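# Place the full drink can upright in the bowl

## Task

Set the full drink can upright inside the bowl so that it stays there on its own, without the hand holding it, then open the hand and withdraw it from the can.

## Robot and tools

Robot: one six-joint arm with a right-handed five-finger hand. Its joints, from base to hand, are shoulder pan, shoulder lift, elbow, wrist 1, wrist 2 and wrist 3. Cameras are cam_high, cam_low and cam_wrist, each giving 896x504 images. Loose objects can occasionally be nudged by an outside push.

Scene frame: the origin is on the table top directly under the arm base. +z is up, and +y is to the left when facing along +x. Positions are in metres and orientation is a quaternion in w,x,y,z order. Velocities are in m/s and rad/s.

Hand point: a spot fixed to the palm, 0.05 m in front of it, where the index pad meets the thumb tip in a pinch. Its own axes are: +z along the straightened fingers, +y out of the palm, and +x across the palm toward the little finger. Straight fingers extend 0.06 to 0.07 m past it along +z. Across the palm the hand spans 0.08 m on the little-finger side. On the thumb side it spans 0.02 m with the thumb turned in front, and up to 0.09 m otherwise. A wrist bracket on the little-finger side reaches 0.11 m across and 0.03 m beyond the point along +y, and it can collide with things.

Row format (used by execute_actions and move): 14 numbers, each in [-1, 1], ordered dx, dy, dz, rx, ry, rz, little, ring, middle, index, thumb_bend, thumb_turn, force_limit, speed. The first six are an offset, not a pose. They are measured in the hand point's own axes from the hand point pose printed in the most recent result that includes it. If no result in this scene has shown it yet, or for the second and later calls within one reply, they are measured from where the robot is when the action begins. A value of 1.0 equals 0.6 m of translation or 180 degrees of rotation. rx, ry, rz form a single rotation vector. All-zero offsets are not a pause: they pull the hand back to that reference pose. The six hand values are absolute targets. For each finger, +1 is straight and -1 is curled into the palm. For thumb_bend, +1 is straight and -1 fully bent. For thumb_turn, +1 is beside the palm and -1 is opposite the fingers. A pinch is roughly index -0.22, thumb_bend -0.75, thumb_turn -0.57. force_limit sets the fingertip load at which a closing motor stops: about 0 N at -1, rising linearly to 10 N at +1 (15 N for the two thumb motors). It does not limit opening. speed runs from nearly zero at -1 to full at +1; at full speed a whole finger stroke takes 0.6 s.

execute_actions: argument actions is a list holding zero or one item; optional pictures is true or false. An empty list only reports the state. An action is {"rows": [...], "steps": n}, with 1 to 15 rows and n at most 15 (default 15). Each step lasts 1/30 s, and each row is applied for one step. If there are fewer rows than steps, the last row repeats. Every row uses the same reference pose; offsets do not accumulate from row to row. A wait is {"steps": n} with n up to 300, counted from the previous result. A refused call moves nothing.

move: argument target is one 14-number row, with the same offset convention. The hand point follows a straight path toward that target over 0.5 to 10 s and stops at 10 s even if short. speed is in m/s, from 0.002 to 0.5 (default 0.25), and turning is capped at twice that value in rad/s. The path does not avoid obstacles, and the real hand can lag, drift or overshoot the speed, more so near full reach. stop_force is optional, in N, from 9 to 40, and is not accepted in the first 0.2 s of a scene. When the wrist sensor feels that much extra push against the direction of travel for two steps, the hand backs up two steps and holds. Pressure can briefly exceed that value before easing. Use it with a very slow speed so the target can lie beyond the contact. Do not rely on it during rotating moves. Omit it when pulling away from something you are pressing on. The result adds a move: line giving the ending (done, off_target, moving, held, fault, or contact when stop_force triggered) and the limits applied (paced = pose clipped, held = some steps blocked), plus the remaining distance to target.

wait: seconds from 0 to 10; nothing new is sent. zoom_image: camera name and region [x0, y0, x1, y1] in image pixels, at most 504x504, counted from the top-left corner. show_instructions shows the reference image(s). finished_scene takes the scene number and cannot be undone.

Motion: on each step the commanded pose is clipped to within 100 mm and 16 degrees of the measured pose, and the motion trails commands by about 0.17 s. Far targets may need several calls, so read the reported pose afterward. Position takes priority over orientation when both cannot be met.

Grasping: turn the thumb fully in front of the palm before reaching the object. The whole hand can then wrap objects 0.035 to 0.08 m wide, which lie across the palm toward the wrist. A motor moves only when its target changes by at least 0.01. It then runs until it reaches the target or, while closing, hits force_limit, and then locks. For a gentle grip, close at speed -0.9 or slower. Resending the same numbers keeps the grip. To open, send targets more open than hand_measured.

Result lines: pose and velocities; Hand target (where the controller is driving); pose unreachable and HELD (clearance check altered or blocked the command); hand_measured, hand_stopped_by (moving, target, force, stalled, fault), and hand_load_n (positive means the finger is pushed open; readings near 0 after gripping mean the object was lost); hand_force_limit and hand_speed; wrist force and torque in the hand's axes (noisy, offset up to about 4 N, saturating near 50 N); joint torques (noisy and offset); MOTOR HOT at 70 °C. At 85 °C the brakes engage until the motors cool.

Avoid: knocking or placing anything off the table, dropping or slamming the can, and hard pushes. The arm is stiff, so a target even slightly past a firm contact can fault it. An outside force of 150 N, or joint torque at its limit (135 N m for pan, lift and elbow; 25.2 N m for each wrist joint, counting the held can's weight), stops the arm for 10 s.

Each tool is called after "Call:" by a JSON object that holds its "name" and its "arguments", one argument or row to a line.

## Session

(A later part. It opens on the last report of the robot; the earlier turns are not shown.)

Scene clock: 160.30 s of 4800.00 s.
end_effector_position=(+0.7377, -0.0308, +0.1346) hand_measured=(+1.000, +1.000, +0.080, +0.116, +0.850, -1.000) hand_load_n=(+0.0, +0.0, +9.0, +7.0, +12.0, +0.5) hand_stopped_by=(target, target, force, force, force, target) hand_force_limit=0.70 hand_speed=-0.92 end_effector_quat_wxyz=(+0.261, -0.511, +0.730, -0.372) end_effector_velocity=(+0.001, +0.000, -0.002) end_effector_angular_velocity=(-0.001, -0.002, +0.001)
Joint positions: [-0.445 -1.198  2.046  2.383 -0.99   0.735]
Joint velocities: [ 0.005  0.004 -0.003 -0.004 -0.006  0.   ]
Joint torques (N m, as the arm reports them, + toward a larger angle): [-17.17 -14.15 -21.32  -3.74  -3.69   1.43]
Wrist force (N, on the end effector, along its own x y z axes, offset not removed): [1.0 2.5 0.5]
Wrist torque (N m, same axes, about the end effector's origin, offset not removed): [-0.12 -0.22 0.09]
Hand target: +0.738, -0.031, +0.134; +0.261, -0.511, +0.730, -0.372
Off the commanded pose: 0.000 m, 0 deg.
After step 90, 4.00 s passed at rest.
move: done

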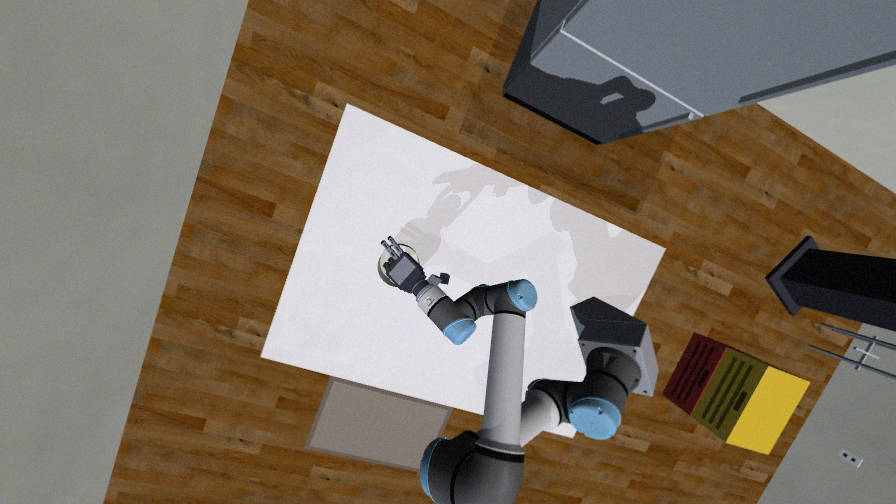

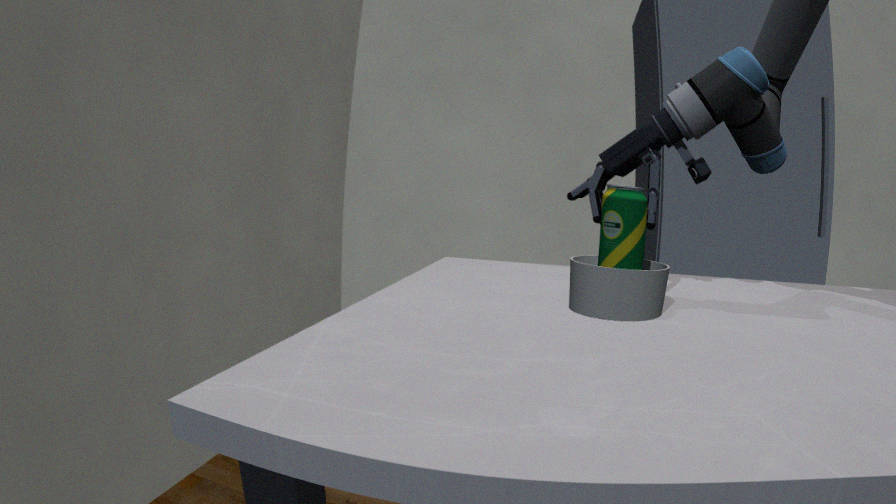

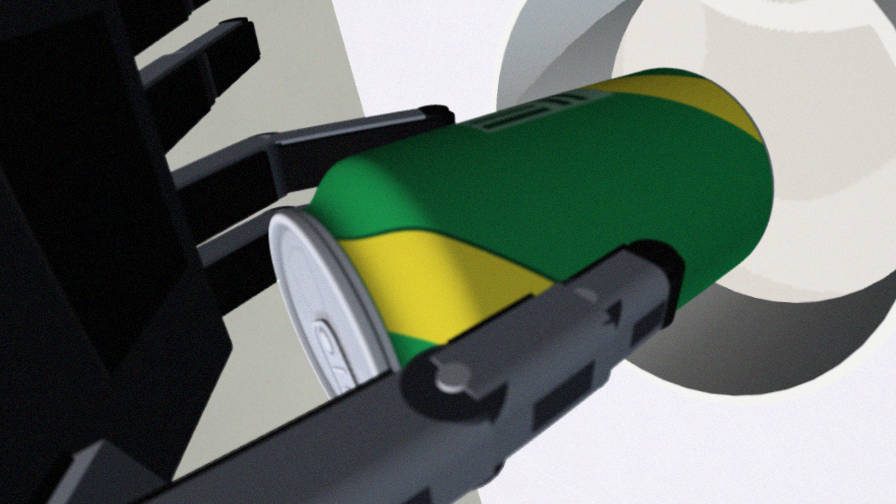

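Call:
{"name": "move", "arguments": {
  "target": [0,0.0413,0.03,0,0,0,1,1,-0.5,-0.5,0.6,-1,0.7,-0.92],
  "speed": 0.025,
  "stop_force": 9
}}

Call:
{"name": "move", "arguments": {
  "target": [0,0.027,0.0197,0,0,0,1,1,-0.5,-0.5,0.6,-1,0.7,-0.92],
  "speed": 0.004,
  "stop_force": 9
}}

Scene clock: 170.10 s of 4800.00 s.
end_effector_position=(+0.7378, -0.0308, +0.1043) hand_measured=(+1.000, +1.000, +0.080, +0.116, +0.850, -1.000) hand_load_n=(+0.0, +0.0, +9.0, +7.0, +12.0, +0.5) hand_stopped_by=(target, target, force, force, force, target) hand_force_limit=0.70 hand_speed=-0.92 end_effector_quat_wxyz=(+0.261, -0.511, +0.730, -0.372) end_effector_velocity=(-0.000, +0.000, -0.002) end_effector_angular_velocity=(+0.001, +0.000, -0.002)
Joint positions: [-0.391 -1.139  2.023  2.345 -1.044  0.74 ]
Joint velocities: [ 0.004  0.004 -0.001 -0.002 -0.005  0.001]
Joint torques (N m, as the arm reports them, + toward a larger angle): [-19.12 -16.4  -18.87  -4.08  -3.85   1.71]
Wrist force (N, on the end effector, along its own x y z axes, offset not removed): [0.7 1.9 2.8]
Wrist torque (N m, same axes, about the end effector's origin, offset not removed): [-0.23 -0.12 0.04]
Hand target: +0.738, -0.031, +0.104; +0.261, -0.511, +0.730, -0.372
Off the commanded pose: 0.000 m, 0 deg.
After step 90, 5.27 s passed at rest.
move: done

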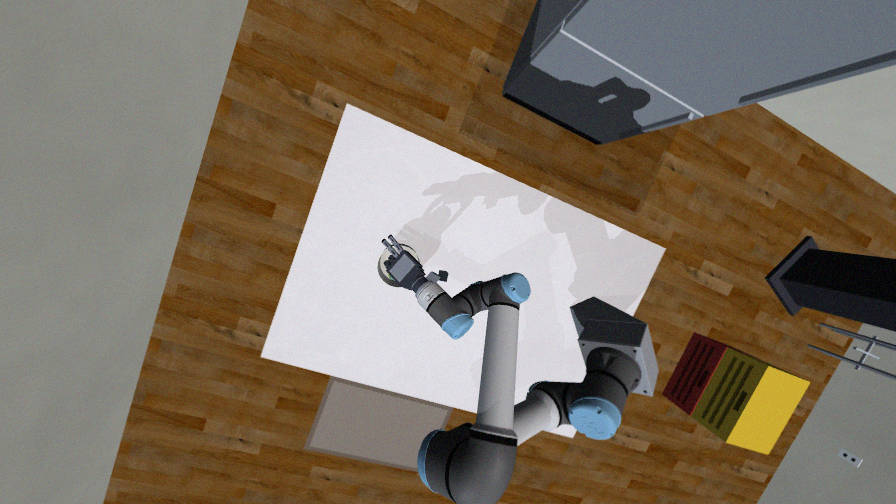

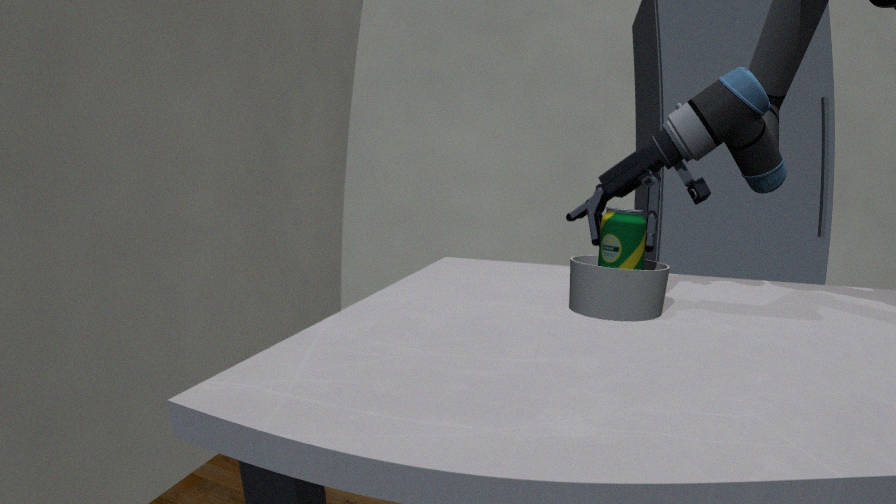

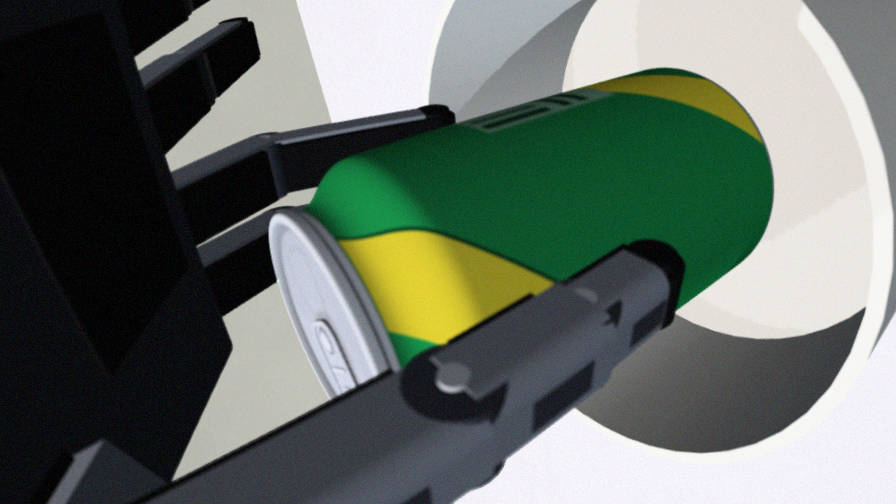

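Scene clock: 173.43 s of 4800.00 s.
end_effector_position=(+0.7379, -0.0309, +0.0925) hand_measured=(+1.000, +1.000, +0.080, +0.116, +0.850, -1.000) hand_load_n=(+0.0, +0.0, +9.0, +7.5, +11.0, -0.5) hand_stopped_by=(target, target, force, force, force, target) hand_force_limit=0.70 hand_speed=-0.92 end_effector_quat_wxyz=(+0.261, -0.511, +0.729, -0.372) end_effector_velocity=(-0.000, -0.001, +0.001) end_effector_angular_velocity=(+0.001, +0.002, -0.001)
Joint positions: [-0.37  -1.116  2.012  2.331 -1.065  0.742]
Joint velocities: [-0.003 -0.002  0.001  0.003  0.004 -0.   ]
Joint torques (N m, as the arm reports them, + toward a larger angle): [-31.78 -35.04  -2.53   1.25   3.14   0.75]
Wrist force (N, on the end effector, along its own x y z axes, offset not removed): [2.5 -8.1 -1.5]
Wrist torque (N m, same axes, about the end effector's origin, offset not removed): [-0.16 -0.11 0.01]
Hand target: +0.738, -0.031, +0.093; +0.261, -0.511, +0.730, -0.372
Off the commanded pose: 0.008 m, 0 deg.
move: contact

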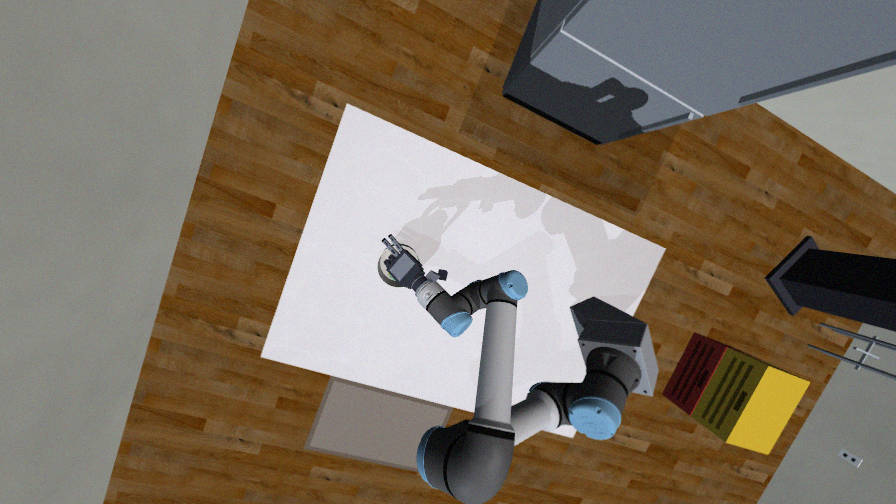

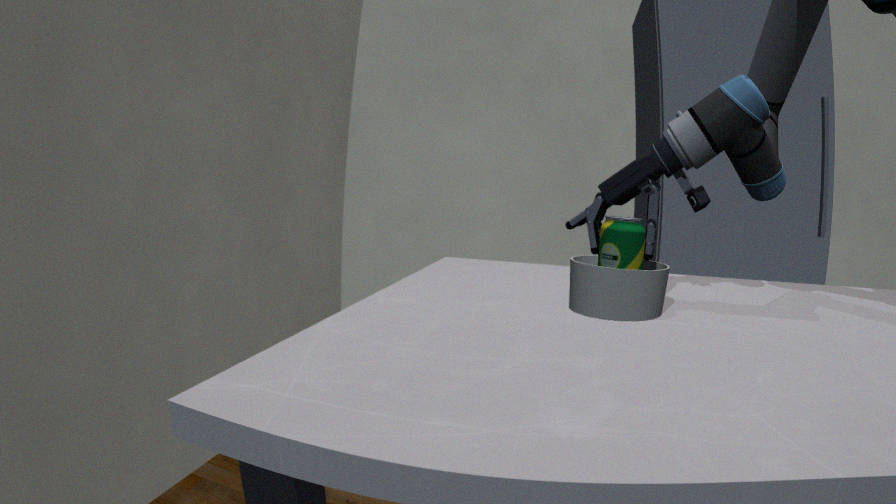

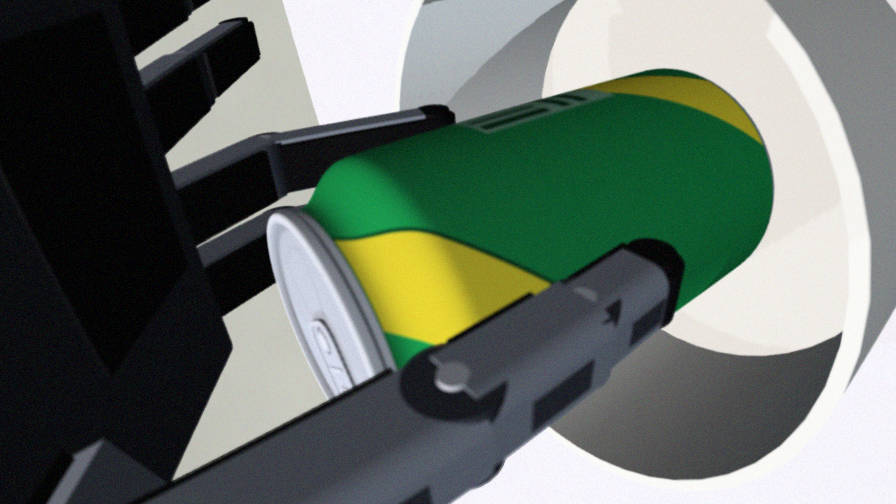

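Call:
{"name": "move", "arguments": {
  "target": [0,-0.001,-0.0007,0,0,0,1,1,0.4,0.4,1,-1,0,-0.7],
  "speed": 0.01
}}

Call:
{"name": "move", "arguments": {
  "target": [0,-0.155,-0.125,0,0,0,1,1,0.4,0.4,1,-1,0,-0.7],
  "speed": 0.08
}}

Call:
{"name": "move", "arguments": {
  "target": [0.33,0,0,0,0,0,1,1,1,1,1,-1,0,0],
  "speed": 0.2
}}

Scene clock: 181.50 s of 4800.00 s.
end_effector_position=(+0.7379, -0.0309, +0.0932) hand_measured=(+1.000, +1.000, +0.400, +0.400, +1.000, -1.000) hand_load_n=(+0.0, +0.0, +0.0, +0.0, +0.0, +0.0) hand_stopped_by=(target, target, target, target, target, target) hand_force_limit=0.00 hand_speed=-0.70 end_effector_quat_wxyz=(+0.261, -0.511, +0.729, -0.372) end_effector_velocity=(+0.000, -0.001, -0.000) end_effector_angular_velocity=(-0.001, +0.000, +0.000)
Joint positions: [-0.371 -1.118  2.013  2.332 -1.064  0.742]
Joint velocities: [-0.001  0.002 -0.001 -0.001  0.    -0.001]
Joint torques (N m, as the arm reports them, + toward a larger angle): [-36.31 -36.28   7.47   0.48   1.88  -1.74]
Wrist force (N, on the end effector, along its own x y z axes, offset not removed): [0.9 -0.6 0.6]
Wrist torque (N m, same axes, about the end effector's origin, offset not removed): [-0.30 -0.21 0.04]
Hand target: +0.738, -0.031, +0.093; +0.261, -0.511, +0.729, -0.372
Off the commanded pose: 0.000 m, 0 deg.
After step 90, 4.13 s passed at rest.
move: done

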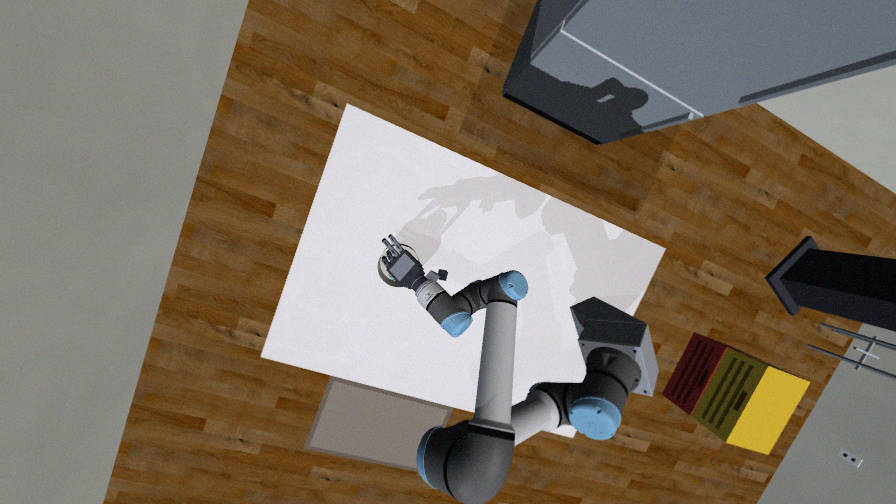

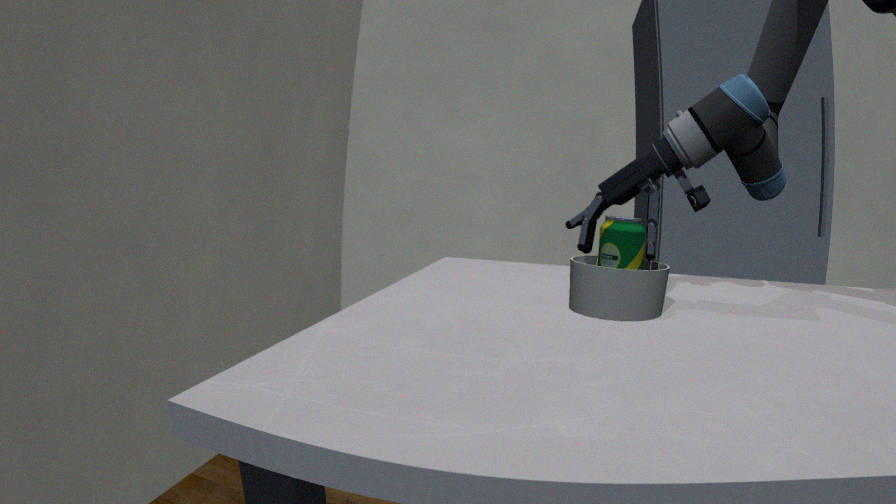

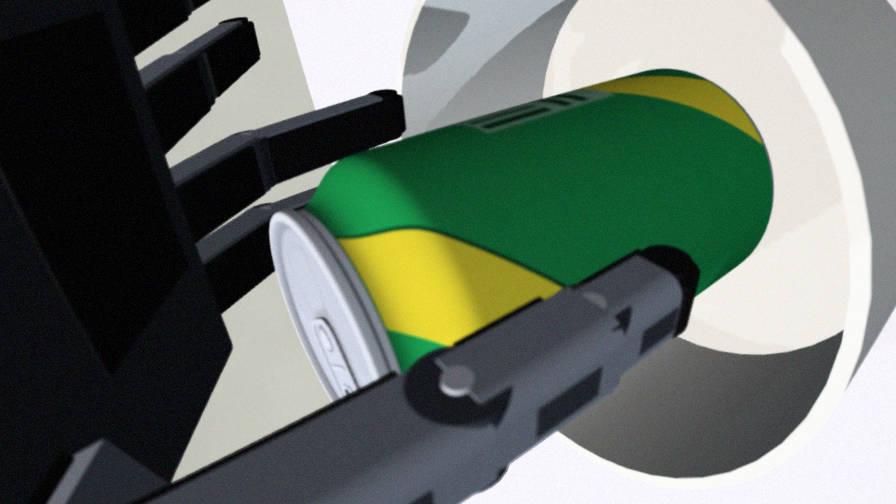

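Scene clock: 183.47 s of 4800.00 s.
end_effector_position=(+0.7321, -0.0288, +0.2121) hand_measured=(+1.000, +1.000, +0.400, +0.400, +1.000, -1.000) hand_load_n=(+0.0, +0.0, +0.0, +0.0, +0.0, +0.0) hand_stopped_by=(target, target, target, target, target, target) hand_force_limit=0.00 hand_speed=-0.70 end_effector_quat_wxyz=(+0.260, -0.511, +0.729, -0.372) end_effector_velocity=(-0.001, +0.000, +0.002) end_effector_angular_velocity=(+0.002, +0.002, -0.001)
Joint positions: [-0.598 -1.348  2.098  2.493 -0.839  0.716]
Joint velocities: [-0.006 -0.005  0.003  0.006  0.007 -0.001]
Joint torques (N m, as the arm reports them, + toward a larger angle): [-30.96 -28.56   3.87   1.01   2.15  -1.75]
Wrist force (N, on the end effector, along its own x y z axes, offset not removed): [0.8 -1.2 -0.3]
Wrist torque (N m, same axes, about the end effector's origin, offset not removed): [-0.24 -0.21 0.07]
Hand target: +0.732, -0.029, +0.212; +0.260, -0.511, +0.729, -0.372
Off the commanded pose: 0.000 m, 0 deg.
move: done

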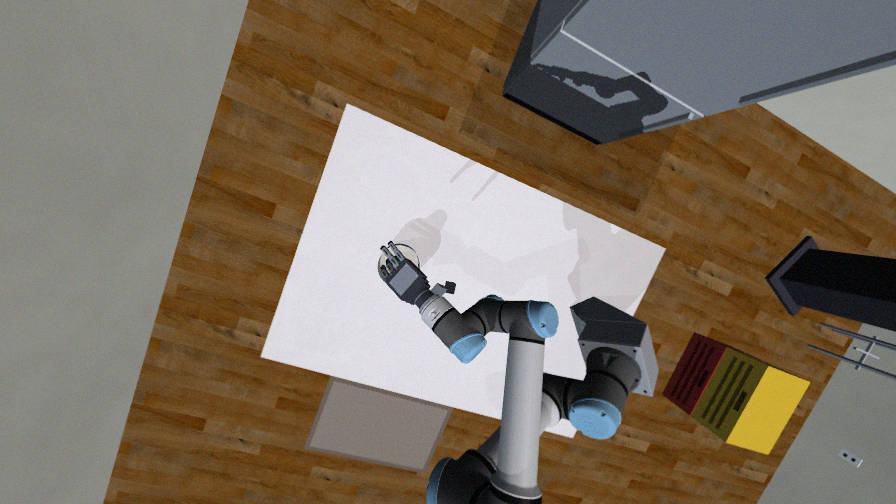

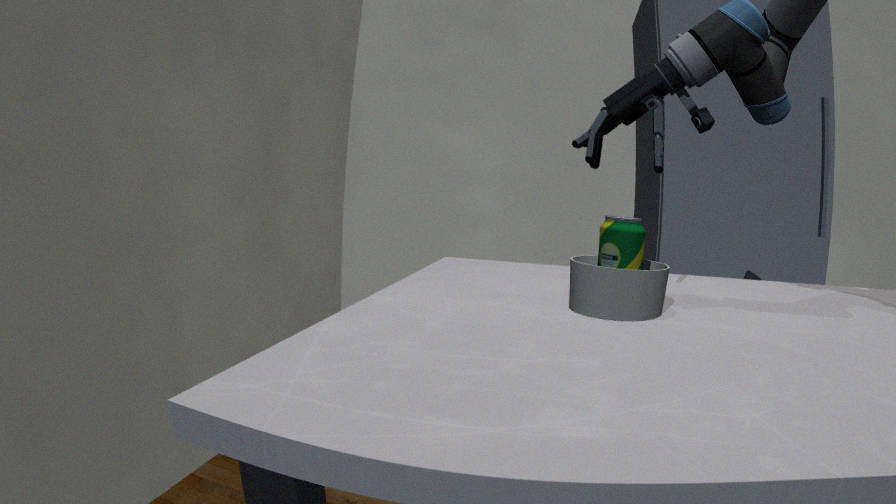

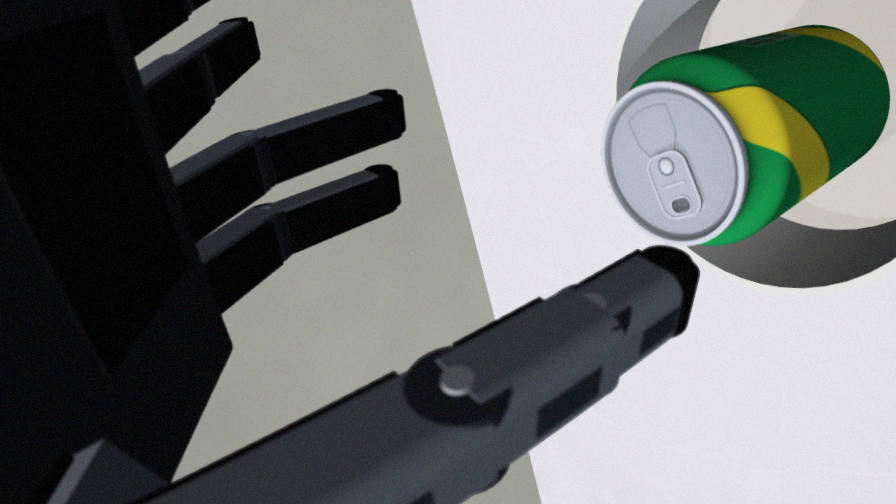

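Scene clock: 185.10 s of 4800.00 s.
end_effector_position=(+0.6640, -0.2145, +0.2120) hand_measured=(+1.000, +1.000, +1.000, +1.000, +1.000, -1.000) hand_load_n=(+0.0, +0.0, +0.0, +0.0, +0.0, +0.0) hand_stopped_by=(target, target, target, target, target, target) hand_force_limit=0.00 hand_speed=0.00 end_effector_quat_wxyz=(+0.260, -0.511, +0.729, -0.373) end_effector_velocity=(-0.001, -0.002, -0.000) end_effector_angular_velocity=(+0.002, -0.001, -0.001)
Joint positions: [-0.834 -0.953  1.992  2.235 -0.605  0.674]
Joint velocities: [-0.002  0.006 -0.003 -0.003  0.003  0.002]
Joint torques (N m, as the arm reports them, + toward a larger angle): [-45.25  -9.38 -23.43  -2.34   1.77   1.43]
Wrist force (N, on the end effector, along its own x y z axes, offset not removed): [0.7 1.2 1.1]
Wrist torque (N m, same axes, about the end effector's origin, offset not removed): [0.03 -0.22 0.11]
Hand target: +0.664, -0.215, +0.212; +0.260, -0.511, +0.729, -0.373
Off the commanded pose: 0.001 m, 0 deg.
move: done

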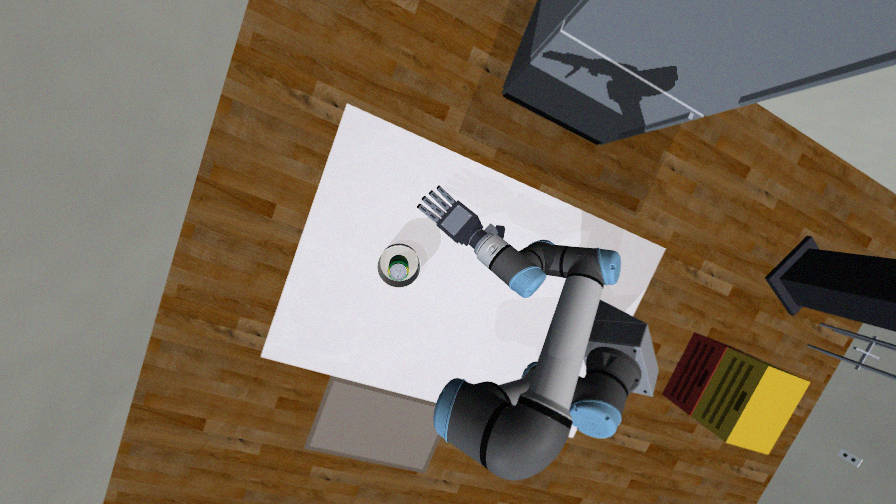

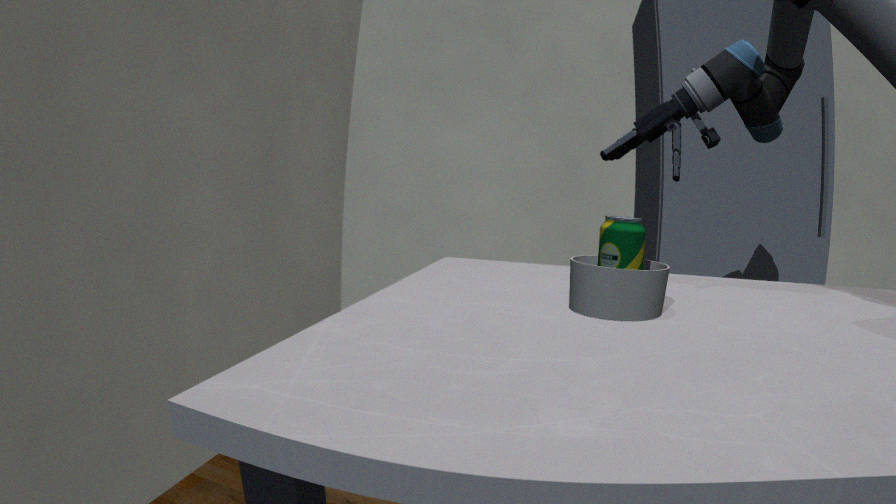

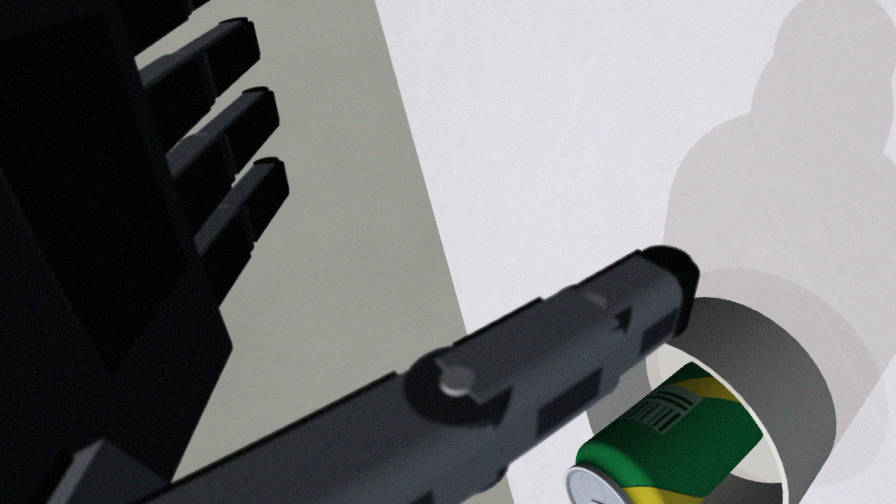

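Call:
{"name": "finished_scene", "arguments": {
  "scene": 2
}}

The scene is finished: the task was done.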